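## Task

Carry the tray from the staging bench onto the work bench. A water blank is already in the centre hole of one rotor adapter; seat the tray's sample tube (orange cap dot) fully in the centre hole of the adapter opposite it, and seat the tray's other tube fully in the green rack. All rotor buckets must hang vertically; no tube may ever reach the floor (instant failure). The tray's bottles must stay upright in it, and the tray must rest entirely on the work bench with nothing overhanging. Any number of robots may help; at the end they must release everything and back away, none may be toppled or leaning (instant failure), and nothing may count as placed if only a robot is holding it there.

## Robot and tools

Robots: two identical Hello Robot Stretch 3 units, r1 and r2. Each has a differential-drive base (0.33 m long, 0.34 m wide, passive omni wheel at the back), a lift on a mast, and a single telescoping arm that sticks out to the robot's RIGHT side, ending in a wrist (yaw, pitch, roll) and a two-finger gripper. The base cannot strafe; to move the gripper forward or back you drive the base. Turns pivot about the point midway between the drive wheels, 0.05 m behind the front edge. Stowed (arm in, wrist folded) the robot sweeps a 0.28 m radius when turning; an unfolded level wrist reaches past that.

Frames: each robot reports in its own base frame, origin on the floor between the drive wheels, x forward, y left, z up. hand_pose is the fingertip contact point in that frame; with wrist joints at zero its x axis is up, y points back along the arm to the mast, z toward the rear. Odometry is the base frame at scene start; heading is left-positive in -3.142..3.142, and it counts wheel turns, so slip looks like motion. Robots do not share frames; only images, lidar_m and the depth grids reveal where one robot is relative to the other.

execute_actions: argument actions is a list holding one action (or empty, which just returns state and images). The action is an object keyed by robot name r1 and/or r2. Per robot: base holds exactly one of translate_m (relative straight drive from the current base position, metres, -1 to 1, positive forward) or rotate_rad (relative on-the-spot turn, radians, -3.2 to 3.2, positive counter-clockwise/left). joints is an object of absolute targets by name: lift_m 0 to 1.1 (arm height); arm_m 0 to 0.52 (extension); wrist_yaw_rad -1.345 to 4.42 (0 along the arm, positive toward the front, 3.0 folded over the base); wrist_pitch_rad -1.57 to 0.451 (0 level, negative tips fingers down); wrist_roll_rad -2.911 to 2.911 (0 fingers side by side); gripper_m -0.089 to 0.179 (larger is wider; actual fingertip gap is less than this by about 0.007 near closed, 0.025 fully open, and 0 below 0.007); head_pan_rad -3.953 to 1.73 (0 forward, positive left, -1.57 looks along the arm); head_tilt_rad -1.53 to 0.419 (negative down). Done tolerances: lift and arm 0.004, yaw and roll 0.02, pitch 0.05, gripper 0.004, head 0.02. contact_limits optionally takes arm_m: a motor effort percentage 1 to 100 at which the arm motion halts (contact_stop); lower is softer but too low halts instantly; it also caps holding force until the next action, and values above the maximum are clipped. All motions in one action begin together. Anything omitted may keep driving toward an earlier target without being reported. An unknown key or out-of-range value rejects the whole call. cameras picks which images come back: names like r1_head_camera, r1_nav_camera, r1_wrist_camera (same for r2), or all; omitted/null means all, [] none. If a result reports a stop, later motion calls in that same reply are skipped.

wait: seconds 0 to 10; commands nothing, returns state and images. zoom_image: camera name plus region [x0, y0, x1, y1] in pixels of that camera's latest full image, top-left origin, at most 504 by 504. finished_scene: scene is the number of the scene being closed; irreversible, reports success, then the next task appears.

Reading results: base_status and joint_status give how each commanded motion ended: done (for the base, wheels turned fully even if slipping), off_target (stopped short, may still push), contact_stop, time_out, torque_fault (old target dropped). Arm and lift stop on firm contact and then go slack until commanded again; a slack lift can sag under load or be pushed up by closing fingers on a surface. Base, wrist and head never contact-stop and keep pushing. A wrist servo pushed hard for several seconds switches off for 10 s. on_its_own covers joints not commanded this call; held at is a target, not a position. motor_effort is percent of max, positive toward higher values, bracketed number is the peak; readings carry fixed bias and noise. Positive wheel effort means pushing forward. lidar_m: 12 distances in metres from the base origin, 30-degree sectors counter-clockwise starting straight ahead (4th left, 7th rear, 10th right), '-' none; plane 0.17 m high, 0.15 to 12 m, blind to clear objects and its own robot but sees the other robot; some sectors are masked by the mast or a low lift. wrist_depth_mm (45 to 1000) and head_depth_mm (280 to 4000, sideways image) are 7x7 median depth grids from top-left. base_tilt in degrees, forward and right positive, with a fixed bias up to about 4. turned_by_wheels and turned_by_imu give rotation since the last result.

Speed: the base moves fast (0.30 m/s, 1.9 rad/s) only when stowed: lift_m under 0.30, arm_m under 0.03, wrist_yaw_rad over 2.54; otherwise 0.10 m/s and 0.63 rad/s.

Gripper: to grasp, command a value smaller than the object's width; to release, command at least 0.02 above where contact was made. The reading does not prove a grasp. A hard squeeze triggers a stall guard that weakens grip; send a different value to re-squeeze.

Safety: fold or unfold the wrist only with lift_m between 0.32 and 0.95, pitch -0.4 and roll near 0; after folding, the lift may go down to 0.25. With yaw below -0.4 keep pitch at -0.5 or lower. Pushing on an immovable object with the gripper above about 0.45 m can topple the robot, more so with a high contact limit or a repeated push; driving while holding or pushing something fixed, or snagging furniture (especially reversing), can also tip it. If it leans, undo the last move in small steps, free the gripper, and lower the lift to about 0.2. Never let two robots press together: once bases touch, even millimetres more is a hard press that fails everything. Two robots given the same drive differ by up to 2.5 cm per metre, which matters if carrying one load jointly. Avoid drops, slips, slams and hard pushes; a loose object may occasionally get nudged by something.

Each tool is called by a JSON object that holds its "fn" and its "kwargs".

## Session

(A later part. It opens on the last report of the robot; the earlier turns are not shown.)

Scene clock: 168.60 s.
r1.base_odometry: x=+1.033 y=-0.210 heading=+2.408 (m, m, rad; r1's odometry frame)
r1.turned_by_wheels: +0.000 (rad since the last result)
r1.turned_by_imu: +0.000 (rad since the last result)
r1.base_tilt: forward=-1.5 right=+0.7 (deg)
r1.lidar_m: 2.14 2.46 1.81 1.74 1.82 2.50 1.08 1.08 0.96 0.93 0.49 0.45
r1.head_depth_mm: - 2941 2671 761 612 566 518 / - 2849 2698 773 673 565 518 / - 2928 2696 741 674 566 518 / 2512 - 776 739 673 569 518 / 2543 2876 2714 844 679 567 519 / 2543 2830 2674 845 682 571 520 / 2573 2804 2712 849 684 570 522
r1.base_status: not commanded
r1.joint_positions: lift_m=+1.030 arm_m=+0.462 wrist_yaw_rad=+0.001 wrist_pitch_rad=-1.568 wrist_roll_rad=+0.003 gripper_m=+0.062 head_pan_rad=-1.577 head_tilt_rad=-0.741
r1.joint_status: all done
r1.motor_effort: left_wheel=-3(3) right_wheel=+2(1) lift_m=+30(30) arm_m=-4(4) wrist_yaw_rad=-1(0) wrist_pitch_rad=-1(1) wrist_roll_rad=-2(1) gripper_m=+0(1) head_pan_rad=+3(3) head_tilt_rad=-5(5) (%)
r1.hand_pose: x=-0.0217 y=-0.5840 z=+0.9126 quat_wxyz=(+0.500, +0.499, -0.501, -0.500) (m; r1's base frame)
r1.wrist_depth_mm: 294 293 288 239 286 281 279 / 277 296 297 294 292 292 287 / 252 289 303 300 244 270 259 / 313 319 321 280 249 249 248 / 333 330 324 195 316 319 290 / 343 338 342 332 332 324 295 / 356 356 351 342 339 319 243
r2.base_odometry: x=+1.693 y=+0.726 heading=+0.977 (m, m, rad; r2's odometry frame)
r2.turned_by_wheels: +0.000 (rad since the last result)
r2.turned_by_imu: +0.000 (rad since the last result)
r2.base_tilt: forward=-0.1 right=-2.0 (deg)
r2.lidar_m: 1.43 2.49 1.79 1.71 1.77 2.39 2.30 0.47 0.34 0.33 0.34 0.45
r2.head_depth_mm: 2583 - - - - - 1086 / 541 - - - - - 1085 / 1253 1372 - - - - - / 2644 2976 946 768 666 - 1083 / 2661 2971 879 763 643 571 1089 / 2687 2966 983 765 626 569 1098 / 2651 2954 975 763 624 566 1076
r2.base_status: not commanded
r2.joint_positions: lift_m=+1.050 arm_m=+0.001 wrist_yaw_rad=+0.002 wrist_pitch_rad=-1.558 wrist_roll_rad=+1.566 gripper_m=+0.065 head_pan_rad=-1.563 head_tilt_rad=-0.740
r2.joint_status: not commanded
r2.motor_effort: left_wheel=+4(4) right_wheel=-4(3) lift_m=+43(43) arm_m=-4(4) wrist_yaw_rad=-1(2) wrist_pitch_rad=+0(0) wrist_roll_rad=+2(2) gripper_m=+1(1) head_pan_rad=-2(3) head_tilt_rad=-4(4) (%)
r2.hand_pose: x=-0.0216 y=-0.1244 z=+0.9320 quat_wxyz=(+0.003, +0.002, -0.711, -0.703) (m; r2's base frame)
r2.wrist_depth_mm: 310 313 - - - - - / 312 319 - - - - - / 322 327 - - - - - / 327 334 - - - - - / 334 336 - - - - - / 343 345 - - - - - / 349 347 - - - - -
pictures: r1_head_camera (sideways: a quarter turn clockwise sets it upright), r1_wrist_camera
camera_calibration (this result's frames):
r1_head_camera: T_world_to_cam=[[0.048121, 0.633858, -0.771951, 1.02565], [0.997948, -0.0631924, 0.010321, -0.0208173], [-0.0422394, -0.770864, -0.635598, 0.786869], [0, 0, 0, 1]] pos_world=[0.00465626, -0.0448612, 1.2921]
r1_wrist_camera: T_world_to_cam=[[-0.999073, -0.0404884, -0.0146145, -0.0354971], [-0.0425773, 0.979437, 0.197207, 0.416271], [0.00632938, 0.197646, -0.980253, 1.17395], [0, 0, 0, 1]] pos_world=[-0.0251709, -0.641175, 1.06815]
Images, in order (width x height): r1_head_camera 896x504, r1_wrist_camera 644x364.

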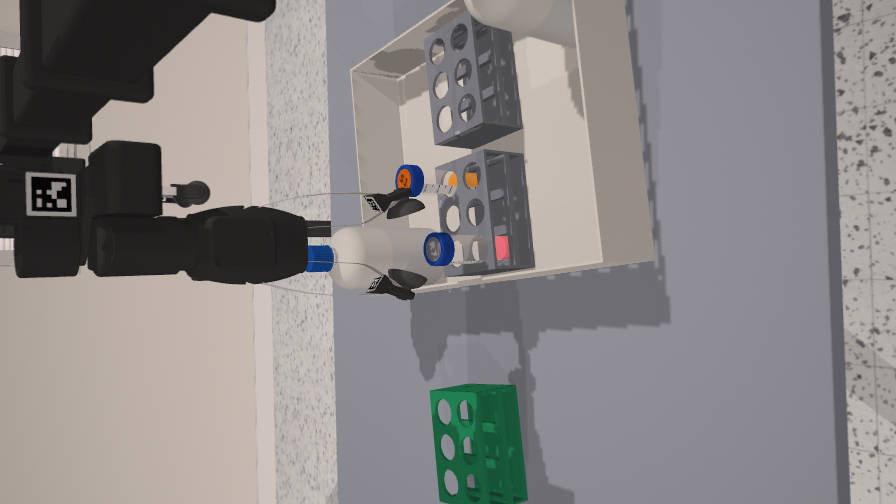

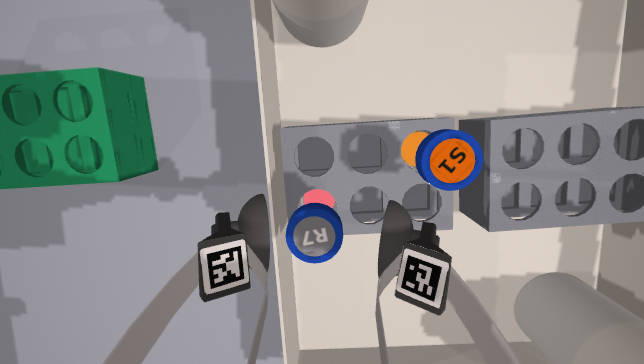

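{"fn": "execute_actions", "kwargs": {"actions": [{"r1":{"base":{"translate_m":0.004},"joints":{"arm_m":0.449}}}], "cameras": []}}

{"fn": "execute_actions", "kwargs": {"actions": [{"r1":{"joints":{"lift_m":0.992}}}], "cameras": ["r1_wrist_camera"]}}

{"fn": "execute_actions", "kwargs": {"actions": [{"r1":{"joints":{"gripper_m":0.005}}}], "cameras": []}}

{"fn": "execute_actions", "kwargs": {"actions": [{"r1":{"joints":{"lift_m":1.1}}}], "cameras": []}}

{"fn": "execute_actions", "kwargs": {"actions": [{"r1":{"base":{"translate_m":0.175}}}], "cameras": []}}

{"fn": "execute_actions", "kwargs": {"actions": [{"r1":{"joints":{"arm_m":0.49,"lift_m":1.06}}}], "cameras": ["r1_head_camera","r1_wrist_camera"]}}

Scene clock: 176.27 s.
r1.base_odometry: x=+1.030 y=-0.207 heading=+2.408 (m, m, rad; r1's odometry frame)
r1.turned_by_wheels: +0.000 (rad since the last result)
r1.turned_by_imu: -0.001 (rad since the last result)
r1.base_tilt: forward=-1.6 right=+0.7 (deg)
r1.lidar_m: 2.13 2.46 1.81 1.75 1.82 2.50 1.08 1.08 0.96 0.93 0.48 0.45
r1.head_depth_mm: - 2931 2652 759 610 566 517 / - 2928 2663 797 671 565 518 / - 2897 2688 741 673 566 518 / 2508 - 779 739 662 568 520 / 2533 2840 2705 844 681 569 520 / 2516 2850 2694 844 679 570 520 / 2532 2826 2709 850 682 569 521
r1.base_status: done
r1.joint_positions: lift_m=+1.030 arm_m=+0.449 wrist_yaw_rad=+0.001 wrist_pitch_rad=-1.568 wrist_roll_rad=+0.003 gripper_m=+0.062 head_pan_rad=-1.577 head_tilt_rad=-0.741
r1.joint_status: all done
r1.motor_effort: left_wheel=-3(4) right_wheel=+1(4) lift_m=+30(30) arm_m=-4(5) wrist_yaw_rad=-1(1) wrist_pitch_rad=-1(1) wrist_roll_rad=-1(1) gripper_m=-1(1) head_pan_rad=+4(3) head_tilt_rad=-6(6) (%)
r1.hand_pose: x=-0.0217 y=-0.5710 z=+0.9126 quat_wxyz=(+0.500, +0.499, -0.501, -0.500) (m; r1's base frame)
r1.wrist_depth_mm: 294 292 289 286 283 280 282 / 247 281 301 295 292 287 286 / 254 284 306 272 238 242 241 / 322 317 317 251 252 253 250 / 332 330 329 251 319 318 313 / 345 342 337 333 333 328 281 / 355 352 353 341 335 318 238
r2.base_odometry: x=+1.693 y=+0.726 heading=+0.977 (m, m, rad; r2's odometry frame)
r2.turned_by_wheels: +0.000 (rad since the last result)
r2.turned_by_imu: +0.000 (rad since the last result)
r2.base_tilt: forward=+0.0 right=-2.1 (deg)
r2.lidar_m: 1.44 2.48 1.79 1.72 1.77 2.39 2.29 0.47 0.34 0.33 0.34 0.45
r2.head_depth_mm: 2575 - - - - - 1094 / 552 - - - - - 1090 / 1230 1400 - - - - - / 2657 2986 943 768 664 - 1081 / 2627 2997 879 763 646 571 1083 / 2646 2946 979 765 627 568 1093 / 2665 3030 976 762 625 566 1074
r2.base_status: not commanded
r2.joint_positions: lift_m=+1.050 arm_m=+0.001 wrist_yaw_rad=+0.002 wrist_pitch_rad=-1.558 wrist_roll_rad=+1.566 gripper_m=+0.065 head_pan_rad=-1.563 head_tilt_rad=-0.740
r2.joint_status: not commanded
r2.motor_effort: left_wheel=+4(5) right_wheel=-3(3) lift_m=+43(44) arm_m=-4(4) wrist_yaw_rad=-1(1) wrist_pitch_rad=+0(0) wrist_roll_rad=+1(2) gripper_m=+1(1) head_pan_rad=-2(2) head_tilt_rad=-4(4) (%)
r2.hand_pose: x=-0.0216 y=-0.1244 z=+0.9320 quat_wxyz=(+0.003, +0.002, -0.711, -0.703) (m; r2's base frame)
r2.wrist_depth_mm: 310 312 - - - - - / 315 318 - - - - - / 324 326 - - - - - / 327 332 - - - - - / 335 339 - - - - - / 340 343 - - - - - / 351 348 - - - - -
pictures: none
No camera images: the call's "cameras" was empty. Leave "cameras" out to get every camera's image.

Scene clock: 177.43 s.
r1.base_odometry: x=+1.030 y=-0.207 heading=+2.408 (m, m, rad; r1's odometry frame)
r1.turned_by_wheels: +0.000 (rad since the last result)
r1.turned_by_imu: +0.000 (rad since the last result)
r1.base_tilt: forward=-1.7 right=+0.7 (deg)
r1.lidar_m: 2.13 2.46 1.81 1.75 1.81 2.50 1.08 1.08 0.97 0.93 0.48 0.44
r1.head_depth_mm: 2549 - 1056 758 612 565 517 / 2501 2942 2697 797 673 565 518 / 2463 2984 2650 722 675 567 519 / 2477 - 778 742 660 568 520 / 2568 2860 2686 844 676 569 521 / 2543 2837 2702 844 680 570 521 / 2539 2843 2705 849 681 570 523
r1.base_status: not commanded
r1.joint_positions: lift_m=+0.992 arm_m=+0.449 wrist_yaw_rad=+0.001 wrist_pitch_rad=-1.568 wrist_roll_rad=+0.003 gripper_m=+0.062 head_pan_rad=-1.577 head_tilt_rad=-0.741
r1.joint_status: all done
r1.motor_effort: left_wheel=-3(2) right_wheel=+2(1) lift_m=+30(29) arm_m=-4(4) wrist_yaw_rad=-1(2) wrist_pitch_rad=-1(2) wrist_roll_rad=-1(1) gripper_m=+0(1) head_pan_rad=+3(3) head_tilt_rad=-6(5) (%)
r1.hand_pose: x=-0.0217 y=-0.5710 z=+0.8746 quat_wxyz=(+0.500, +0.499, -0.501, -0.500) (m; r1's base frame)
r1.wrist_depth_mm: 256 254 252 251 249 246 245 / 220 261 260 258 255 253 252 / 217 267 269 207 212 142 229 / 282 277 275 212 237 210 213 / 289 289 286 153 245 276 278 / 301 296 299 289 291 288 279 / 309 309 305 300 302 297 238
r2.base_odometry: x=+1.693 y=+0.726 heading=+0.977 (m, m, rad; r2's odometry frame)
r2.turned_by_wheels: +0.000 (rad since the last result)
r2.turned_by_imu: +0.000 (rad since the last result)
r2.base_tilt: forward=-0.2 right=-1.9 (deg)
r2.lidar_m: 1.44 2.50 1.79 1.72 1.77 2.39 2.30 0.47 0.34 0.33 0.34 0.45
r2.head_depth_mm: 2558 - - - - - 1096 / 547 - - - - - 1085 / 1190 1406 - - - - - / 2604 2971 940 767 667 - 1084 / 2684 2954 877 765 646 570 1090 / 2616 2904 980 768 628 569 1099 / 2646 2968 980 763 624 566 1076
r2.base_status: not commanded
r2.joint_positions: lift_m=+1.050 arm_m=+0.001 wrist_yaw_rad=+0.002 wrist_pitch_rad=-1.558 wrist_roll_rad=+1.566 gripper_m=+0.065 head_pan_rad=-1.563 head_tilt_rad=-0.740
r2.joint_status: not commanded
r2.motor_effort: left_wheel=+5(5) right_wheel=-4(3) lift_m=+43(43) arm_m=-4(4) wrist_yaw_rad=-1(2) wrist_pitch_rad=+0(0) wrist_roll_rad=+2(2) gripper_m=+1(1) head_pan_rad=-2(2) head_tilt_rad=-3(3) (%)
r2.hand_pose: x=-0.0216 y=-0.1244 z=+0.9320 quat_wxyz=(+0.003, +0.002, -0.711, -0.703) (m; r2's base frame)
r2.wrist_depth_mm: 310 312 - - - - - / 316 320 - - - - - / 322 324 - - - - - / 330 331 - - - - - / 339 339 - - - - - / 344 344 - - - - - / 351 349 - - - - -
pictures: r1_wrist_camera
camera_calibration (this result's frames):
r1_wrist_camera: T_world_to_cam=[[-0.999073, -0.0404895, -0.0146145, -0.0355266], [-0.0425785, 0.979437, 0.197207, 0.41103], [0.00632915, 0.197646, -0.980253, 1.13414], [0, 0, 0, 1]] pos_world=[-0.0251708, -0.628175, 1.03017]
Images, in order (width x height): r1_wrist_camera 644x364.

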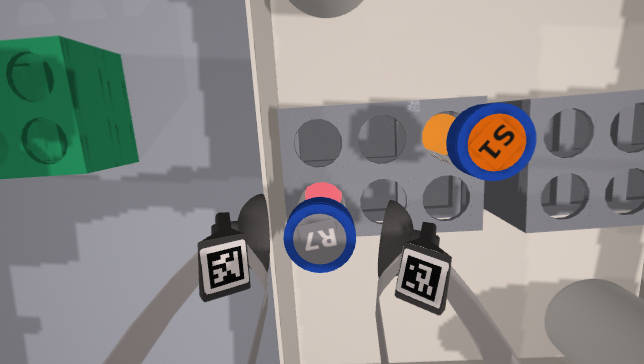

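Scene clock: 178.50 s.
r1.base_odometry: x=+1.030 y=-0.207 heading=+2.408 (m, m, rad; r1's odometry frame)
r1.turned_by_wheels: +0.000 (rad since the last result)
r1.turned_by_imu: +0.000 (rad since the last result)
r1.base_tilt: forward=-1.6 right=+0.7 (deg)
r1.lidar_m: 2.14 2.46 1.81 1.75 1.82 2.51 1.08 1.08 0.97 0.93 0.48 0.45
r1.head_depth_mm: 2558 - 1051 759 610 566 517 / 2508 2967 2685 799 671 567 518 / 2453 2968 2679 741 673 565 518 / 2484 - 777 731 661 568 519 / 2577 2859 2678 841 679 568 519 / 2564 2839 2715 846 679 569 521 / 2540 2821 2694 847 684 570 520
r1.base_status: not commanded
r1.joint_positions: lift_m=+0.992 arm_m=+0.449 wrist_yaw_rad=+0.001 wrist_pitch_rad=-1.568 wrist_roll_rad=+0.003 gripper_m=+0.006 head_pan_rad=-1.577 head_tilt_rad=-0.741
r1.joint_status: all done
r1.motor_effort: left_wheel=-3(3) right_wheel=+1(1) lift_m=+29(30) arm_m=-4(4) wrist_yaw_rad=-1(1) wrist_pitch_rad=-1(1) wrist_roll_rad=-1(1) gripper_m=-12(90) head_pan_rad=+3(4) head_tilt_rad=-5(6) (%)
r1.hand_pose: x=-0.0217 y=-0.5710 z=+0.8746 quat_wxyz=(+0.500, +0.499, -0.501, -0.500) (m; r1's base frame)
r1.wrist_depth_mm: 254 255 252 247 248 247 245 / 220 262 260 256 258 253 249 / 216 268 268 205 212 142 230 / 281 277 275 211 226 210 212 / 294 289 286 151 263 279 277 / 301 299 298 291 286 287 281 / 310 309 306 299 302 295 236
r2.base_odometry: x=+1.693 y=+0.726 heading=+0.977 (m, m, rad; r2's odometry frame)
r2.turned_by_wheels: +0.000 (rad since the last result)
r2.turned_by_imu: +0.000 (rad since the last result)
r2.base_tilt: forward=-0.1 right=-2.0 (deg)
r2.lidar_m: 1.44 2.48 1.79 1.71 1.77 2.39 2.30 0.48 0.34 0.33 0.34 0.45
r2.head_depth_mm: 2592 - - - - - 1089 / 547 - - - - - 1084 / 1201 1409 - - - - - / 2656 2954 944 768 665 - 1084 / 2646 2965 880 764 644 569 1095 / 2658 2976 983 766 629 568 1096 / 2668 2983 972 764 626 568 1072
r2.base_status: not commanded
r2.joint_positions: lift_m=+1.050 arm_m=+0.001 wrist_yaw_rad=+0.002 wrist_pitch_rad=-1.558 wrist_roll_rad=+1.566 gripper_m=+0.065 head_pan_rad=-1.563 head_tilt_rad=-0.740
r2.joint_status: not commanded
r2.motor_effort: left_wheel=+5(4) right_wheel=-3(3) lift_m=+43(43) arm_m=-4(4) wrist_yaw_rad=-2(1) wrist_pitch_rad=+0(0) wrist_roll_rad=+2(2) gripper_m=+1(1) head_pan_rad=-3(2) head_tilt_rad=-3(3) (%)
r2.hand_pose: x=-0.0216 y=-0.1244 z=+0.9320 quat_wxyz=(+0.003, +0.002, -0.711, -0.703) (m; r2's base frame)
r2.wrist_depth_mm: 308 312 - - - - - / 318 319 - - - - - / 323 323 - - - - - / 330 331 - - - - - / 332 340 - - - - - / 345 341 - - - - - / 351 352 - - - - -
pictures: none
No camera images: the call's "cameras" was empty. Leave "cameras" out to get every camera's image.

Scene clock: 180.30 s.
r1.base_odometry: x=+1.030 y=-0.207 heading=+2.408 (m, m, rad; r1's odometry frame)
r1.turned_by_wheels: +0.000 (rad since the last result)
r1.turned_by_imu: +0.000 (rad since the last result)
r1.base_tilt: forward=-1.6 right=+0.5 (deg)
r1.lidar_m: 2.14 2.45 1.81 1.75 1.81 2.51 1.08 1.08 0.97 0.93 0.48 0.44
r1.head_depth_mm: 2568 2887 2660 762 612 565 517 / 2572 2879 2692 799 672 565 518 / 2546 2901 2694 752 673 567 519 / - - 1457 747 658 568 520 / 2553 2837 2684 844 679 569 520 / 2552 2834 2705 847 681 570 522 / 2515 2857 2680 848 683 570 522
r1.base_status: not commanded
r1.joint_positions: lift_m=+1.099 arm_m=+0.449 wrist_yaw_rad=+0.001 wrist_pitch_rad=-1.568 wrist_roll_rad=+0.003 gripper_m=+0.006 head_pan_rad=-1.577 head_tilt_rad=-0.741
r1.joint_status: all done
r1.motor_effort: left_wheel=-3(3) right_wheel=+2(2) lift_m=+38(41) arm_m=-4(4) wrist_yaw_rad=-1(1) wrist_pitch_rad=-2(2) wrist_roll_rad=-1(1) gripper_m=-12(11) head_pan_rad=+3(3) head_tilt_rad=-6(6) (%)
r1.hand_pose: x=-0.0217 y=-0.5710 z=+0.9815 quat_wxyz=(+0.500, +0.499, -0.501, -0.500) (m; r1's base frame)
r1.wrist_depth_mm: 357 360 354 302 349 347 314 / 367 347 369 360 357 357 319 / 325 321 380 368 305 310 311 / 398 390 388 327 354 351 344 / 405 407 399 151 391 392 370 / 423 415 418 409 400 355 281 / 440 436 431 406 374 424 255
r2.base_odometry: x=+1.693 y=+0.726 heading=+0.977 (m, m, rad; r2's odometry frame)
r2.turned_by_wheels: +0.000 (rad since the last result)
r2.turned_by_imu: +0.000 (rad since the last result)
r2.base_tilt: forward=-0.2 right=-2.0 (deg)
r2.lidar_m: 1.43 2.48 1.80 1.72 1.77 2.39 2.30 0.47 0.34 0.33 0.34 0.46
r2.head_depth_mm: 2523 - - - - - 1094 / 584 - - - - - 1089 / 2544 1405 - - - - - / 2645 2950 942 768 664 - 1080 / 2649 2964 880 763 646 570 1088 / 2649 2958 982 765 626 568 1097 / 2701 2991 977 761 625 566 1078
r2.base_status: not commanded
r2.joint_positions: lift_m=+1.050 arm_m=+0.001 wrist_yaw_rad=+0.002 wrist_pitch_rad=-1.558 wrist_roll_rad=+1.566 gripper_m=+0.065 head_pan_rad=-1.563 head_tilt_rad=-0.740
r2.joint_status: not commanded
r2.motor_effort: left_wheel=+4(5) right_wheel=-3(3) lift_m=+43(43) arm_m=-4(4) wrist_yaw_rad=-1(1) wrist_pitch_rad=+0(0) wrist_roll_rad=+2(2) gripper_m=+1(1) head_pan_rad=-2(3) head_tilt_rad=-2(4) (%)
r2.hand_pose: x=-0.0216 y=-0.1244 z=+0.9320 quat_wxyz=(+0.003, +0.002, -0.711, -0.703) (m; r2's base frame)
r2.wrist_depth_mm: 309 315 - - - - - / 315 318 - - - - - / 323 325 - - - - - / 328 333 - - - - - / 337 343 - - - - - / 344 346 - - - - - / 349 351 - - - - -
pictures: none
No camera images: the call's "cameras" was empty. Leave "cameras" out to get every camera's image.

Scene clock: 183.27 s.
r1.base_odometry: x=+0.900 y=-0.090 heading=+2.408 (m, m, rad; r1's odometry frame)
r1.turned_by_wheels: +0.000 (rad since the last result)
r1.turned_by_imu: -0.001 (rad since the last result)
r1.base_tilt: forward=-1.7 right=+0.7 (deg)
r1.lidar_m: 1.96 2.45 1.80 1.75 1.81 2.50 1.25 1.26 0.97 0.93 0.33 2.15
r1.head_depth_mm: 2502 2887 2670 740 670 565 1122 / 1167 2754 1009 777 657 567 519 / 2595 2821 1478 840 678 567 520 / - - 2812 772 675 568 520 / 2576 2879 2680 845 680 568 520 / 2551 2811 2707 846 681 569 521 / 2538 2825 2711 2055 700 571 523
r1.base_status: done
r1.joint_positions: lift_m=+1.099 arm_m=+0.449 wrist_yaw_rad=+0.001 wrist_pitch_rad=-1.568 wrist_roll_rad=+0.003 gripper_m=+0.006 head_pan_rad=-1.577 head_tilt_rad=-0.741
r1.joint_status: not commanded
r1.motor_effort: left_wheel=-3(3) right_wheel=+2(5) lift_m=+38(38) arm_m=-4(4) wrist_yaw_rad=-1(1) wrist_pitch_rad=-1(2) wrist_roll_rad=-2(2) gripper_m=-12(12) head_pan_rad=+3(4) head_tilt_rad=-7(5) (%)
r1.hand_pose: x=-0.0217 y=-0.5710 z=+0.9815 quat_wxyz=(+0.500, +0.499, -0.501, -0.500) (m; r1's base frame)
r1.wrist_depth_mm: - 358 354 353 355 278 341 / - 370 363 362 366 354 356 / - 379 350 371 375 320 309 / - 398 391 385 381 322 325 / - 410 410 151 389 389 387 / - 423 417 414 400 402 396 / - - 433 424 424 368 376
r2.base_odometry: x=+1.693 y=+0.726 heading=+0.977 (m, m, rad; r2's odometry frame)
r2.turned_by_wheels: +0.000 (rad since the last result)
r2.turned_by_imu: +0.000 (rad since the last result)
r2.base_tilt: forward=+0.0 right=-1.9 (deg)
r2.lidar_m: 1.43 2.49 1.79 1.72 1.78 2.39 2.29 0.47 0.34 0.33 0.34 0.45
r2.head_depth_mm: 2577 - - - - - 1082 / 2517 - - - - - 1087 / 2615 2917 - - - - - / 2604 2980 946 768 665 - 1083 / 2677 2975 878 765 645 569 1083 / 2669 2958 980 765 627 568 1096 / 2642 2980 977 764 626 566 1074
r2.base_status: not commanded
r2.joint_positions: lift_m=+1.050 arm_m=+0.001 wrist_yaw_rad=+0.002 wrist_pitch_rad=-1.558 wrist_roll_rad=+1.566 gripper_m=+0.065 head_pan_rad=-1.563 head_tilt_rad=-0.740
r2.joint_status: not commanded
r2.motor_effort: left_wheel=+5(5) right_wheel=-3(3) lift_m=+43(43) arm_m=-4(5) wrist_yaw_rad=-1(2) wrist_pitch_rad=+0(0) wrist_roll_rad=+2(2) gripper_m=+1(1) head_pan_rad=-2(2) head_tilt_rad=-4(4) (%)
r2.hand_pose: x=-0.0216 y=-0.1244 z=+0.9320 quat_wxyz=(+0.003, +0.002, -0.711, -0.703) (m; r2's base frame)
r2.wrist_depth_mm: 310 317 - - - - - / 316 319 - - - - - / 321 327 - - - - - / 331 328 - - - - - / 335 337 - - - - - / 345 347 - - - - - / 354 352 - - - - -
pictures: none
No camera images: the call's "cameras" was empty. Leave "cameras" out to get every camera's image.

Scene clock: 184.63 s.
r1.base_odometry: x=+0.900 y=-0.090 heading=+2.408 (m, m, rad; r1's odometry frame)
r1.turned_by_wheels: +0.000 (rad since the last result)
r1.turned_by_imu: +0.000 (rad since the last result)
r1.base_tilt: forward=-1.5 right=+0.7 (deg)
r1.lidar_m: 1.96 2.46 1.80 1.75 1.82 2.50 1.25 1.26 0.97 0.94 0.33 2.15
r1.head_depth_mm: 2675 2885 2651 739 669 566 1114 / 1219 2776 1011 774 658 565 519 / 2695 2840 1522 840 676 567 519 / - - 2836 775 677 568 520 / 2557 2863 2683 845 679 567 520 / 2548 2829 2698 848 680 570 520 / 2526 2799 2660 2048 702 570 522
r1.base_status: not commanded
r1.joint_positions: lift_m=+1.060 arm_m=+0.490 wrist_yaw_rad=+0.001 wrist_pitch_rad=-1.568 wrist_roll_rad=+0.003 gripper_m=+0.006 head_pan_rad=-1.577 head_tilt_rad=-0.741
r1.joint_status: all done
r1.motor_effort: left_wheel=-3(2) right_wheel=+1(1) lift_m=+31(31) arm_m=+4(4) wrist_yaw_rad=-1(1) wrist_pitch_rad=-1(1) wrist_roll_rad=-1(1) gripper_m=-12(13) head_pan_rad=+3(3) head_tilt_rad=-6(6) (%)
r1.hand_pose: x=-0.0217 y=-0.6113 z=+0.9426 quat_wxyz=(+0.500, +0.499, -0.501, -0.500) (m; r1's base frame)
r1.wrist_depth_mm: - 325 317 319 313 250 181 / - 330 330 326 323 277 315 / - 341 332 333 335 323 324 / - 353 315 283 343 289 277 / - 364 359 151 354 290 288 / - 381 375 369 367 357 361 / - 388 391 384 383 373 367
r2.base_odometry: x=+1.693 y=+0.726 heading=+0.977 (m, m, rad; r2's odometry frame)
r2.turned_by_wheels: +0.000 (rad since the last result)
r2.turned_by_imu: +0.000 (rad since the last result)
r2.base_tilt: forward=-0.1 right=-2.0 (deg)
r2.lidar_m: 1.44 2.48 1.79 1.72 1.77 2.40 2.30 0.47 0.34 0.33 0.34 0.45
r2.head_depth_mm: 2567 - - - - - 1094 / 2550 - - - - - 1092 / 2620 2961 - - - - - / 2652 2978 944 768 665 - 1081 / 2674 2956 879 765 645 568 1085 / 2640 2996 980 767 627 569 1095 / 2683 2996 975 762 624 567 1076
r2.base_status: not commanded
r2.joint_positions: lift_m=+1.050 arm_m=+0.001 wrist_yaw_rad=+0.002 wrist_pitch_rad=-1.558 wrist_roll_rad=+1.566 gripper_m=+0.065 head_pan_rad=-1.563 head_tilt_rad=-0.740
r2.joint_status: not commanded
r2.motor_effort: left_wheel=+4(4) right_wheel=-3(3) lift_m=+43(43) arm_m=-5(4) wrist_yaw_rad=-2(1) wrist_pitch_rad=+0(0) wrist_roll_rad=+2(2) gripper_m=+1(1) head_pan_rad=-2(3) head_tilt_rad=-5(3) (%)
r2.hand_pose: x=-0.0216 y=-0.1244 z=+0.9320 quat_wxyz=(+0.003, +0.002, -0.711, -0.703) (m; r2's base frame)
r2.wrist_depth_mm: 308 315 - - - - - / 315 320 - - - - - / 322 325 - - - - - / 330 333 - - - - - / 335 336 - - - - - / 343 346 - - - - - / 346 351 - - - - -
pictures: r1_head_camera (sideways: a quarter turn clockwise sets it upright), r1_wrist_camera
camera_calibration (this result's frames):
r1_head_camera: T_world_to_cam=[[0.0481209, 0.633858, -0.771951, 1.02565], [0.997948, -0.0631923, 0.010321, -0.0208173], [-0.0422393, -0.770864, -0.635598, 0.786869], [0, 0, 0, 1]] pos_world=[0.00465626, -0.0448612, 1.2921]
r1_wrist_camera: T_world_to_cam=[[-0.999073, -0.0404895, -0.0146143, -0.0361657], [-0.0425784, 0.979438, 0.197202, 0.437118], [0.00632917, 0.197642, -0.980254, 1.20875], [0, 0, 0, 1]] pos_world=[-0.0251708, -0.668494, 1.09815]
Images, in order (width x height): r1_head_camera 896x504, r1_wrist_camera 644x364.

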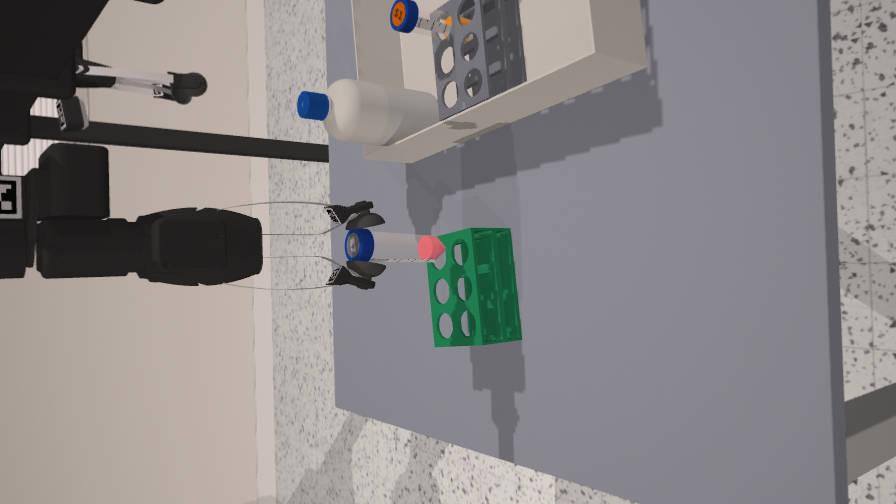

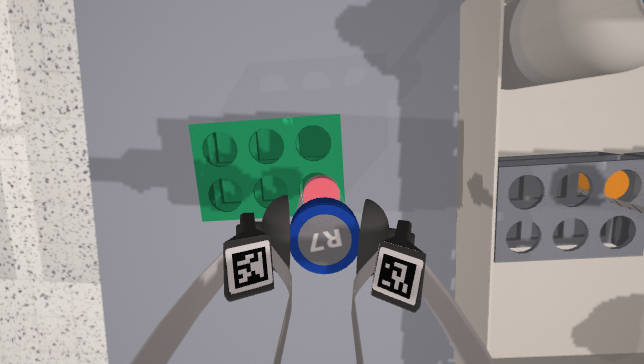

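Hole ≈(318,187): aligned.

{"fn": "execute_actions", "kwargs": {"actions": [{"r1":{"joints":{"lift_m":1.025}}}], "cameras": ["r1_head_camera"]}}

{"fn": "execute_actions", "kwargs": {"actions": [{"r1":{"joints":{"lift_m":0.993}}}], "cameras": ["r1_head_camera"]}}

{"fn": "execute_actions", "kwargs": {"actions": [{"r1":{"joints":{"gripper_m":0.062}}}], "cameras": []}}

{"fn": "execute_actions", "kwargs": {"actions": [{"r1":{"joints":{"lift_m":1.1,"arm_m":0.48}}}], "cameras": []}}

{"fn": "execute_actions", "kwargs": {"actions": [{"r1":{"base":{"translate_m":-0.257}}}], "cameras": []}}

{"fn": "execute_actions", "kwargs": {"actions": [{"r1":{"joints":{"lift_m":1.03,"arm_m":0.494}}}], "cameras": ["r1_head_camera","r1_wrist_camera"]}}

Scene clock: 191.87 s.
r1.base_odometry: x=+0.900 y=-0.090 heading=+2.408 (m, m, rad; r1's odometry frame)
r1.turned_by_wheels: +0.000 (rad since the last result)
r1.turned_by_imu: +0.000 (rad since the last result)
r1.base_tilt: forward=-1.7 right=+0.7 (deg)
r1.lidar_m: 1.96 2.45 1.80 1.75 1.81 2.51 1.25 1.27 0.97 0.93 0.33 2.15
r1.head_depth_mm: 2467 2981 2674 741 670 565 1112 / - 2796 1013 778 656 566 517 / - 2825 1518 834 675 566 519 / 2496 - 1062 768 678 567 520 / 2540 2839 2657 815 681 569 520 / 2529 2834 2701 848 679 570 522 / 2541 2860 2713 2055 703 570 521
r1.base_status: not commanded
r1.joint_positions: lift_m=+1.025 arm_m=+0.490 wrist_yaw_rad=+0.001 wrist_pitch_rad=-1.568 wrist_roll_rad=+0.003 gripper_m=+0.006 head_pan_rad=-1.577 head_tilt_rad=-0.741
r1.joint_status: all done
r1.motor_effort: left_wheel=-3(3) right_wheel=+1(2) lift_m=+30(30) arm_m=+4(4) wrist_yaw_rad=-1(1) wrist_pitch_rad=-2(2) wrist_roll_rad=-1(1) gripper_m=-13(12) head_pan_rad=+3(2) head_tilt_rad=-6(6) (%)
r1.hand_pose: x=-0.0217 y=-0.6113 z=+0.9076 quat_wxyz=(+0.500, +0.499, -0.501, -0.500) (m; r1's base frame)
r1.wrist_depth_mm: - 287 288 281 283 233 170 / - 297 294 292 291 255 282 / - 302 297 297 298 281 296 / - 316 251 247 307 267 242 / - 328 284 151 317 270 249 / - 333 334 330 328 299 321 / - 348 345 342 341 330 334
r2.base_odometry: x=+1.693 y=+0.726 heading=+0.977 (m, m, rad; r2's odometry frame)
r2.turned_by_wheels: +0.000 (rad since the last result)
r2.turned_by_imu: +0.000 (rad since the last result)
r2.base_tilt: forward=-0.2 right=-1.9 (deg)
r2.lidar_m: 1.44 2.48 1.79 1.72 1.77 2.40 2.30 0.47 0.34 0.33 0.34 0.45
r2.head_depth_mm: 2592 - - - - - 1087 / 2539 - - - - - 1089 / 2622 2933 - - - - - / 2647 2959 943 767 666 - 1079 / 2640 2973 879 764 644 568 1091 / 2649 2952 986 763 626 569 1096 / 2651 2954 980 761 626 565 1083
r2.base_status: not commanded
r2.joint_positions: lift_m=+1.050 arm_m=+0.001 wrist_yaw_rad=+0.002 wrist_pitch_rad=-1.558 wrist_roll_rad=+1.566 gripper_m=+0.065 head_pan_rad=-1.563 head_tilt_rad=-0.740
r2.joint_status: not commanded
r2.motor_effort: left_wheel=+5(4) right_wheel=-3(3) lift_m=+43(43) arm_m=-4(5) wrist_yaw_rad=-1(2) wrist_pitch_rad=+0(0) wrist_roll_rad=+2(2) gripper_m=+1(1) head_pan_rad=-2(2) head_tilt_rad=-4(4) (%)
r2.hand_pose: x=-0.0216 y=-0.1244 z=+0.9320 quat_wxyz=(+0.003, +0.002, -0.711, -0.703) (m; r2's base frame)
r2.wrist_depth_mm: 310 312 - - - - - / 319 319 - - - - - / 320 324 - - - - - / 328 331 - - - - - / 335 339 - - - - - / 342 343 - - - - - / 350 349 - - - - -
pictures: r1_head_camera (sideways: a quarter turn clockwise sets it upright)
camera_calibration (this result's frames):
r1_head_camera: T_world_to_cam=[[0.048121, 0.633858, -0.771951, 1.02565], [0.997948, -0.0631924, 0.010321, -0.0208173], [-0.0422394, -0.770864, -0.635598, 0.786869], [0, 0, 0, 1]] pos_world=[0.00465626, -0.0448612, 1.2921]
Images, in order (width x height): r1_head_camera 896x504.

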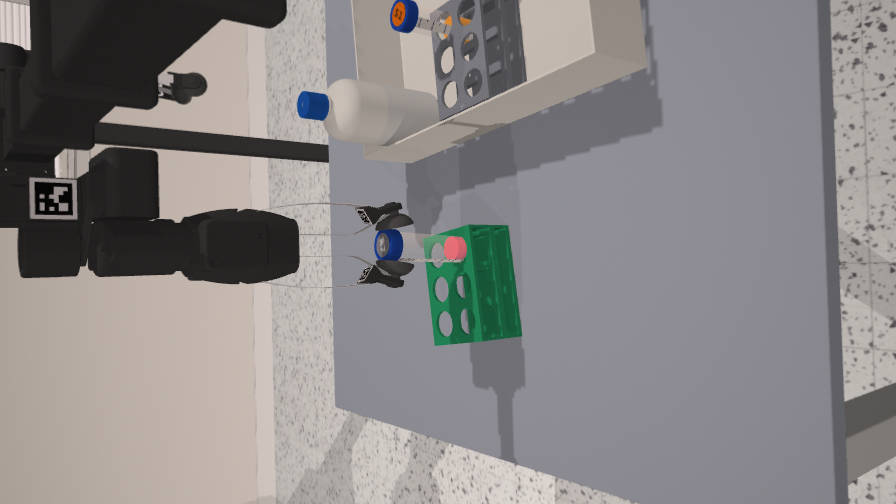

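Scene clock: 192.97 s.
r1.base_odometry: x=+0.900 y=-0.090 heading=+2.408 (m, m, rad; r1's odometry frame)
r1.turned_by_wheels: +0.000 (rad since the last result)
r1.turned_by_imu: +0.000 (rad since the last result)
r1.base_tilt: forward=-1.8 right=+0.5 (deg)
r1.lidar_m: 1.96 2.45 1.80 1.74 1.82 2.51 1.25 1.26 0.97 0.93 0.33 2.15
r1.head_depth_mm: 2512 - 1053 737 671 564 1113 / 1149 2911 1011 777 658 567 519 / 2491 2935 1485 837 677 566 519 / 2507 - 1016 756 679 568 521 / 2543 2828 2692 812 680 568 521 / 2529 2833 2696 848 682 569 520 / 2531 2809 2706 2057 702 570 522
r1.base_status: not commanded
r1.joint_positions: lift_m=+0.993 arm_m=+0.490 wrist_yaw_rad=+0.001 wrist_pitch_rad=-1.568 wrist_roll_rad=+0.003 gripper_m=+0.006 head_pan_rad=-1.577 head_tilt_rad=-0.741
r1.joint_status: all done
r1.motor_effort: left_wheel=-3(2) right_wheel=+1(1) lift_m=+30(31) arm_m=+4(4) wrist_yaw_rad=-1(1) wrist_pitch_rad=-1(1) wrist_roll_rad=-2(1) gripper_m=-12(12) head_pan_rad=+4(4) head_tilt_rad=-6(5) (%)
r1.hand_pose: x=-0.0217 y=-0.6113 z=+0.8756 quat_wxyz=(+0.500, +0.499, -0.501, -0.500) (m; r1's base frame)
r1.wrist_depth_mm: 256 256 253 253 254 234 171 / 266 263 263 261 259 239 223 / 275 269 263 265 268 242 260 / 284 280 219 214 275 246 235 / 294 291 251 151 284 250 215 / - 300 298 294 291 256 249 / - 310 309 307 304 257 296
r2.base_odometry: x=+1.693 y=+0.726 heading=+0.977 (m, m, rad; r2's odometry frame)
r2.turned_by_wheels: +0.000 (rad since the last result)
r2.turned_by_imu: +0.000 (rad since the last result)
r2.base_tilt: forward=+0.0 right=-2.0 (deg)
r2.lidar_m: 1.44 2.49 1.79 1.72 1.78 2.39 2.30 0.47 0.34 0.33 0.34 0.45
r2.head_depth_mm: 2560 - - - - - 1087 / 2523 - - - - - 1088 / 2638 2920 - - - - - / 2648 2945 942 768 663 - 1079 / 2655 2931 878 765 645 568 1091 / 2634 2940 985 768 626 569 1095 / 2682 2962 977 764 625 566 1074
r2.base_status: not commanded
r2.joint_positions: lift_m=+1.050 arm_m=+0.001 wrist_yaw_rad=+0.002 wrist_pitch_rad=-1.558 wrist_roll_rad=+1.566 gripper_m=+0.065 head_pan_rad=-1.563 head_tilt_rad=-0.740
r2.joint_status: not commanded
r2.motor_effort: left_wheel=+4(4) right_wheel=-4(3) lift_m=+43(43) arm_m=-4(4) wrist_yaw_rad=-1(1) wrist_pitch_rad=+0(0) wrist_roll_rad=+2(2) gripper_m=+1(1) head_pan_rad=-2(3) head_tilt_rad=-4(3) (%)
r2.hand_pose: x=-0.0216 y=-0.1244 z=+0.9320 quat_wxyz=(+0.003, +0.002, -0.711, -0.703) (m; r2's base frame)
r2.wrist_depth_mm: 310 312 - - - - - / 317 319 - - - - - / 319 325 - - - - - / 330 332 - - - - - / 335 340 - - - - - / 342 344 - - - - - / 352 352 - - - - -
pictures: r1_head_camera (sideways: a quarter turn clockwise sets it upright)
camera_calibration (this result's frames):
r1_head_camera: T_world_to_cam=[[0.0481208, 0.633858, -0.771951, 1.02565], [0.997948, -0.063192, 0.010321, -0.0208173], [-0.0422391, -0.770864, -0.635598, 0.786869], [0, 0, 0, 1]] pos_world=[0.00465627, -0.0448612, 1.2921]
Images, in order (width x height): r1_head_camera 896x504.

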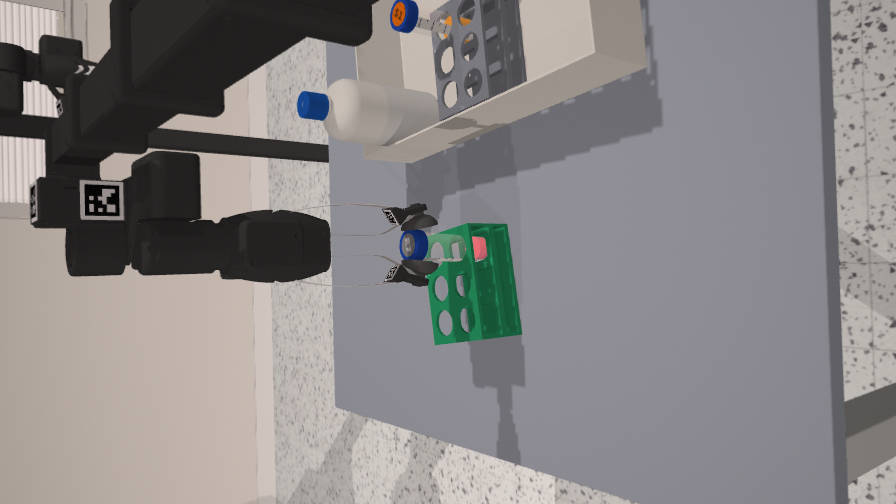

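Scene clock: 194.03 s.
r1.base_odometry: x=+0.900 y=-0.090 heading=+2.408 (m, m, rad; r1's odometry frame)
r1.turned_by_wheels: +0.000 (rad since the last result)
r1.turned_by_imu: +0.000 (rad since the last result)
r1.base_tilt: forward=-1.7 right=+0.6 (deg)
r1.lidar_m: 1.96 2.45 1.81 1.74 1.81 2.50 1.25 1.26 0.97 0.93 0.33 2.16
r1.head_depth_mm: 2492 - 1050 741 673 565 1118 / 1149 2904 1011 778 656 566 517 / 2486 2911 1482 828 675 567 519 / 2541 - 1018 753 679 567 520 / 2552 2840 2664 814 678 568 519 / 2573 2849 2706 846 679 569 521 / 2521 2818 2699 2060 701 570 522
r1.base_status: not commanded
r1.joint_positions: lift_m=+0.993 arm_m=+0.490 wrist_yaw_rad=+0.001 wrist_pitch_rad=-1.568 wrist_roll_rad=+0.003 gripper_m=+0.062 head_pan_rad=-1.577 head_tilt_rad=-0.741
r1.joint_status: all done
r1.motor_effort: left_wheel=-3(3) right_wheel=+1(2) lift_m=+31(31) arm_m=+4(4) wrist_yaw_rad=-1(1) wrist_pitch_rad=-1(1) wrist_roll_rad=-2(1) gripper_m=-1(84) head_pan_rad=+3(4) head_tilt_rad=-7(7) (%)
r1.hand_pose: x=-0.0217 y=-0.6113 z=+0.8756 quat_wxyz=(+0.500, +0.499, -0.501, -0.500) (m; r1's base frame)
r1.wrist_depth_mm: 258 254 254 252 251 233 170 / 268 265 262 262 257 237 223 / 275 270 264 247 265 242 259 / 284 279 219 215 275 244 236 / 295 289 254 157 282 248 216 / - 299 299 295 299 253 251 / - 309 311 306 304 256 297
r2.base_odometry: x=+1.693 y=+0.726 heading=+0.977 (m, m, rad; r2's odometry frame)
r2.turned_by_wheels: +0.000 (rad since the last result)
r2.turned_by_imu: +0.000 (rad since the last result)
r2.base_tilt: forward=-0.1 right=-1.9 (deg)
r2.lidar_m: 1.43 2.50 1.79 1.72 1.78 2.39 2.29 0.47 0.34 0.33 0.34 0.45
r2.head_depth_mm: 2582 - - - - - 1088 / 2534 - - - - - 1087 / 2618 2965 - - - - - / 2628 2987 943 769 665 - 1077 / 2674 2929 876 764 643 569 1091 / 2667 2976 982 766 625 569 1097 / 2648 2981 975 761 625 566 1079
r2.base_status: not commanded
r2.joint_positions: lift_m=+1.050 arm_m=+0.001 wrist_yaw_rad=+0.002 wrist_pitch_rad=-1.558 wrist_roll_rad=+1.566 gripper_m=+0.065 head_pan_rad=-1.563 head_tilt_rad=-0.740
r2.joint_status: not commanded
r2.motor_effort: left_wheel=+5(5) right_wheel=-3(3) lift_m=+43(44) arm_m=-4(4) wrist_yaw_rad=-1(1) wrist_pitch_rad=+0(0) wrist_roll_rad=+2(2) gripper_m=+1(1) head_pan_rad=-3(2) head_tilt_rad=-4(3) (%)
r2.hand_pose: x=-0.0216 y=-0.1244 z=+0.9320 quat_wxyz=(+0.003, +0.002, -0.711, -0.703) (m; r2's base frame)
r2.wrist_depth_mm: 308 312 - - - - - / 315 318 - - - - - / 321 321 - - - - - / 327 330 - - - - - / 334 337 - - - - - / 345 344 - - - - - / 353 351 - - - - -
pictures: none
No camera images: the call's "cameras" was empty. Leave "cameras" out to get every camera's image.

Scene clock: 195.83 s.
r1.base_odometry: x=+0.900 y=-0.090 heading=+2.408 (m, m, rad; r1's odometry frame)
r1.turned_by_wheels: +0.000 (rad since the last result)
r1.turned_by_imu: +0.000 (rad since the last result)
r1.base_tilt: forward=-1.7 right=+0.6 (deg)
r1.lidar_m: 1.96 2.44 1.81 1.74 1.81 2.50 1.25 1.27 0.97 0.93 0.33 2.15
r1.head_depth_mm: 2489 2869 2644 742 671 565 1113 / 1185 2779 1013 776 658 565 519 / 2597 2823 1449 838 676 567 518 / - 3010 2694 755 679 568 520 / 2543 2832 2689 816 680 568 521 / 2521 2845 2716 846 679 568 521 / 2540 2836 2715 2060 701 571 521
r1.base_status: not commanded
r1.joint_positions: lift_m=+1.099 arm_m=+0.480 wrist_yaw_rad=+0.001 wrist_pitch_rad=-1.568 wrist_roll_rad=+0.003 gripper_m=+0.062 head_pan_rad=-1.577 head_tilt_rad=-0.741
r1.joint_status: all done
r1.motor_effort: left_wheel=-2(3) right_wheel=+2(2) lift_m=+38(42) arm_m=-4(5) wrist_yaw_rad=-1(1) wrist_pitch_rad=-1(2) wrist_roll_rad=-2(1) gripper_m=-1(0) head_pan_rad=+3(3) head_tilt_rad=-7(6) (%)
r1.hand_pose: x=-0.0217 y=-0.6020 z=+0.9815 quat_wxyz=(+0.500, +0.499, -0.501, -0.500) (m; r1's base frame)
r1.wrist_depth_mm: - 360 355 353 351 256 212 / - 370 366 361 361 310 354 / - 384 370 346 369 367 360 / - 398 385 325 386 319 318 / - 410 403 397 395 357 387 / - 422 422 416 414 405 405 / - - 436 431 423 394 389
r2.base_odometry: x=+1.693 y=+0.726 heading=+0.977 (m, m, rad; r2's odometry frame)
r2.turned_by_wheels: +0.000 (rad since the last result)
r2.turned_by_imu: +0.000 (rad since the last result)
r2.base_tilt: forward=-0.1 right=-2.0 (deg)
r2.lidar_m: 1.44 2.48 1.79 1.72 1.78 2.39 2.29 0.47 0.34 0.33 0.34 0.45
r2.head_depth_mm: 2579 - - - - - 1091 / 2553 - - - - - 1089 / 2616 2931 - - - - - / 2624 2949 944 770 667 - 1079 / 2674 2950 879 765 646 570 1087 / 2683 2986 980 764 627 570 1097 / 2669 2972 974 761 625 568 1078
r2.base_status: not commanded
r2.joint_positions: lift_m=+1.050 arm_m=+0.001 wrist_yaw_rad=+0.002 wrist_pitch_rad=-1.558 wrist_roll_rad=+1.566 gripper_m=+0.065 head_pan_rad=-1.563 head_tilt_rad=-0.740
r2.joint_status: not commanded
r2.motor_effort: left_wheel=+5(4) right_wheel=-3(3) lift_m=+43(43) arm_m=-4(4) wrist_yaw_rad=-1(1) wrist_pitch_rad=+0(0) wrist_roll_rad=+2(2) gripper_m=+1(1) head_pan_rad=-3(2) head_tilt_rad=-2(4) (%)
r2.hand_pose: x=-0.0216 y=-0.1244 z=+0.9320 quat_wxyz=(+0.003, +0.002, -0.711, -0.703) (m; r2's base frame)
r2.wrist_depth_mm: 308 312 - - - - - / 320 316 - - - - - / 323 325 - - - - - / 327 331 - - - - - / 339 335 - - - - - / 343 346 - - - - - / 350 351 - - - - -
pictures: none
No camera images: the call's "cameras" was empty. Leave "cameras" out to get every camera's image.

Scene clock: 199.80 s.
r1.base_odometry: x=+1.090 y=-0.262 heading=+2.408 (m, m, rad; r1's odometry frame)
r1.turned_by_wheels: +0.000 (rad since the last result)
r1.turned_by_imu: +0.000 (rad since the last result)
r1.base_tilt: forward=-1.5 right=+0.7 (deg)
r1.lidar_m: 2.21 2.45 1.81 1.74 1.82 2.50 1.18 1.00 0.96 0.93 0.97 0.51
r1.head_depth_mm: 2597 2888 2676 836 616 565 517 / 2568 2867 2659 765 604 566 518 / 2581 2843 2641 837 674 566 518 / - 2932 1494 754 674 568 519 / 2550 2856 1875 756 657 569 520 / 2529 2847 2690 844 679 570 522 / 2565 2858 2696 790 681 570 511
r1.base_status: done
r1.joint_positions: lift_m=+1.099 arm_m=+0.480 wrist_yaw_rad=+0.001 wrist_pitch_rad=-1.568 wrist_roll_rad=+0.003 gripper_m=+0.062 head_pan_rad=-1.577 head_tilt_rad=-0.741
r1.joint_status: not commanded
r1.motor_effort: left_wheel=-3(7) right_wheel=+1(2) lift_m=+38(38) arm_m=-4(4) wrist_yaw_rad=-1(1) wrist_pitch_rad=-1(1) wrist_roll_rad=-1(1) gripper_m=+0(0) head_pan_rad=+3(3) head_tilt_rad=-6(6) (%)
r1.hand_pose: x=-0.0217 y=-0.6020 z=+0.9815 quat_wxyz=(+0.500, +0.499, -0.501, -0.500) (m; r1's base frame)
r1.wrist_depth_mm: 363 358 226 353 349 344 348 / 369 367 332 363 358 357 357 / 327 374 369 374 364 352 366 / 392 392 331 372 326 337 378 / 406 403 376 394 397 389 389 / 421 420 416 410 415 364 409 / 439 430 421 386 355 270 417
r2.base_odometry: x=+1.693 y=+0.726 heading=+0.977 (m, m, rad; r2's odometry frame)
r2.turned_by_wheels: +0.000 (rad since the last result)
r2.turned_by_imu: +0.000 (rad since the last result)
r2.base_tilt: forward=-0.1 right=-1.9 (deg)
r2.lidar_m: 1.43 2.48 1.79 1.72 1.77 2.39 2.30 0.47 0.34 0.33 0.34 0.45
r2.head_depth_mm: 2570 - - - - - 1090 / 2567 - - - - - 1090 / 535 2948 - - - - - / 2581 2912 946 767 665 - 1084 / 2649 2946 878 766 644 569 1091 / 2637 2977 979 765 628 568 1094 / 2668 2961 977 762 625 568 1077
r2.base_status: not commanded
r2.joint_positions: lift_m=+1.050 arm_m=+0.001 wrist_yaw_rad=+0.002 wrist_pitch_rad=-1.558 wrist_roll_rad=+1.566 gripper_m=+0.065 head_pan_rad=-1.563 head_tilt_rad=-0.740
r2.joint_status: not commanded
r2.motor_effort: left_wheel=+5(5) right_wheel=-3(3) lift_m=+43(43) arm_m=-4(4) wrist_yaw_rad=-1(1) wrist_pitch_rad=+0(0) wrist_roll_rad=+2(2) gripper_m=+1(1) head_pan_rad=-3(2) head_tilt_rad=-4(4) (%)
r2.hand_pose: x=-0.0216 y=-0.1244 z=+0.9320 quat_wxyz=(+0.003, +0.002, -0.711, -0.703) (m; r2's base frame)
r2.wrist_depth_mm: 311 313 - - - - - / 315 321 - - - - - / 324 324 - - - - - / 328 329 - - - - - / 334 338 - - - - - / 343 343 - - - - - / 346 351 - - - - -
pictures: none
No camera images: the call's "cameras" was empty. Leave "cameras" out to get every camera's image.

Scene clock: 201.27 s.
r1.base_odometry: x=+1.090 y=-0.262 heading=+2.408 (m, m, rad; r1's odometry frame)
r1.turned_by_wheels: +0.000 (rad since the last result)
r1.turned_by_imu: +0.000 (rad since the last result)
r1.base_tilt: forward=-1.6 right=+0.5 (deg)
r1.lidar_m: 2.21 2.46 1.81 1.75 1.82 2.51 1.17 1.00 0.97 0.93 0.97 0.51
r1.head_depth_mm: - 2923 2647 836 616 566 518 / - 2867 2634 766 604 566 518 / - 2855 2679 810 674 568 518 / 952 - 1061 751 675 567 519 / 2568 2822 2691 754 655 568 520 / 2539 2813 2707 847 680 569 521 / 2526 2823 2717 791 682 571 512
r1.base_status: not commanded
r1.joint_positions: lift_m=+1.030 arm_m=+0.494 wrist_yaw_rad=+0.001 wrist_pitch_rad=-1.568 wrist_roll_rad=+0.003 gripper_m=+0.062 head_pan_rad=-1.577 head_tilt_rad=-0.741
r1.joint_status: all done
r1.motor_effort: left_wheel=-3(3) right_wheel=+1(1) lift_m=+30(31) arm_m=+4(6) wrist_yaw_rad=-1(1) wrist_pitch_rad=-2(2) wrist_roll_rad=-1(2) gripper_m=+1(0) head_pan_rad=+2(3) head_tilt_rad=-5(7) (%)
r1.hand_pose: x=-0.0217 y=-0.6153 z=+0.9126 quat_wxyz=(+0.500, +0.499, -0.501, -0.500) (m; r1's base frame)
r1.wrist_depth_mm: 294 156 183 286 283 279 245 / 305 297 295 295 293 289 286 / 299 307 305 300 298 297 297 / 292 319 267 250 253 249 305 / 335 330 260 263 290 257 318 / 341 337 343 337 335 323 325 / 357 352 343 345 343 284 341
r2.base_odometry: x=+1.693 y=+0.726 heading=+0.977 (m, m, rad; r2's odometry frame)
r2.turned_by_wheels: +0.000 (rad since the last result)
r2.turned_by_imu: +0.000 (rad since the last result)
r2.base_tilt: forward=+0.0 right=-1.9 (deg)
r2.lidar_m: 1.44 2.48 1.79 1.72 1.77 2.39 2.29 0.47 0.34 0.33 0.34 0.45
r2.head_depth_mm: 2577 - - - - - 1093 / 2612 - - - - - 1090 / 517 608 - - - - - / 2513 2899 936 768 663 - 1081 / 2638 2956 878 764 645 568 1088 / 2668 2975 984 767 627 568 1097 / 2651 2987 978 764 626 567 1073
r2.base_status: not commanded
r2.joint_positions: lift_m=+1.050 arm_m=+0.001 wrist_yaw_rad=+0.002 wrist_pitch_rad=-1.558 wrist_roll_rad=+1.566 gripper_m=+0.065 head_pan_rad=-1.563 head_tilt_rad=-0.740
r2.joint_status: not commanded
r2.motor_effort: left_wheel=+5(5) right_wheel=-3(3) lift_m=+43(44) arm_m=-4(4) wrist_yaw_rad=-1(1) wrist_pitch_rad=+0(0) wrist_roll_rad=+2(2) gripper_m=+1(1) head_pan_rad=-3(2) head_tilt_rad=-3(2) (%)
r2.hand_pose: x=-0.0216 y=-0.1244 z=+0.9320 quat_wxyz=(+0.003, +0.002, -0.711, -0.703) (m; r2's base frame)
r2.wrist_depth_mm: 310 311 - - - - - / 316 319 - - - - - / 323 326 - - - - - / 332 332 - - - - - / 335 339 - - - - - / 343 345 - - - - - / 349 351 - - - - -
pictures: r1_head_camera (sideways: a quarter turn clockwise sets it upright), r1_wrist_camera
camera_calibration (this result's frames):
r1_head_camera: T_world_to_cam=[[0.0481209, 0.633858, -0.771951, 1.02565], [0.997948, -0.0631921, 0.010321, -0.0208173], [-0.0422392, -0.770864, -0.635598, 0.786869], [0, 0, 0, 1]] pos_world=[0.00465627, -0.0448612, 1.2921]
r1_wrist_camera: T_world_to_cam=[[-0.999073, -0.0404897, -0.0146143, -0.0367663], [-0.0425786, 0.979438, 0.197202, 0.446954], [0.00632913, 0.197642, -0.980254, 1.18014], [0, 0, 0, 1]] pos_world=[-0.0251708, -0.672498, 1.06816]
Images, in order (width x height): r1_head_camera 896x504, r1_wrist_camera 644x364.

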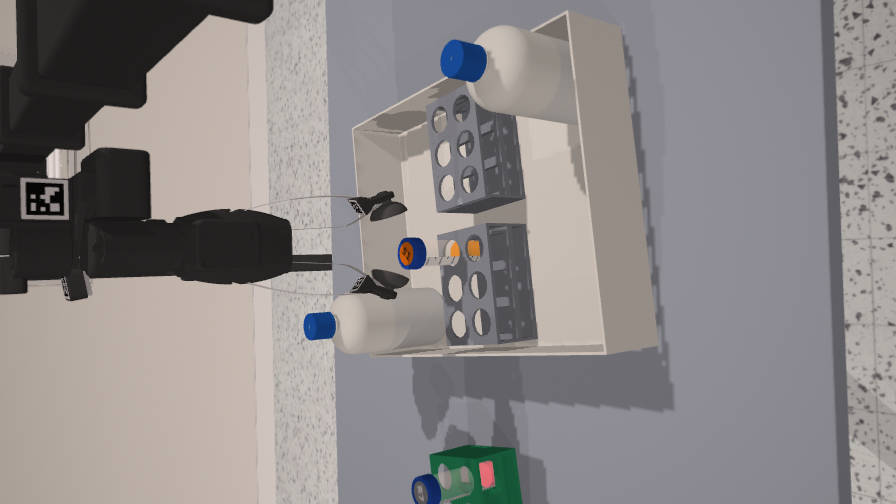

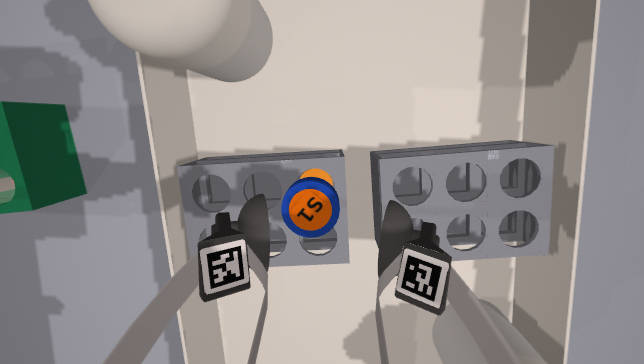

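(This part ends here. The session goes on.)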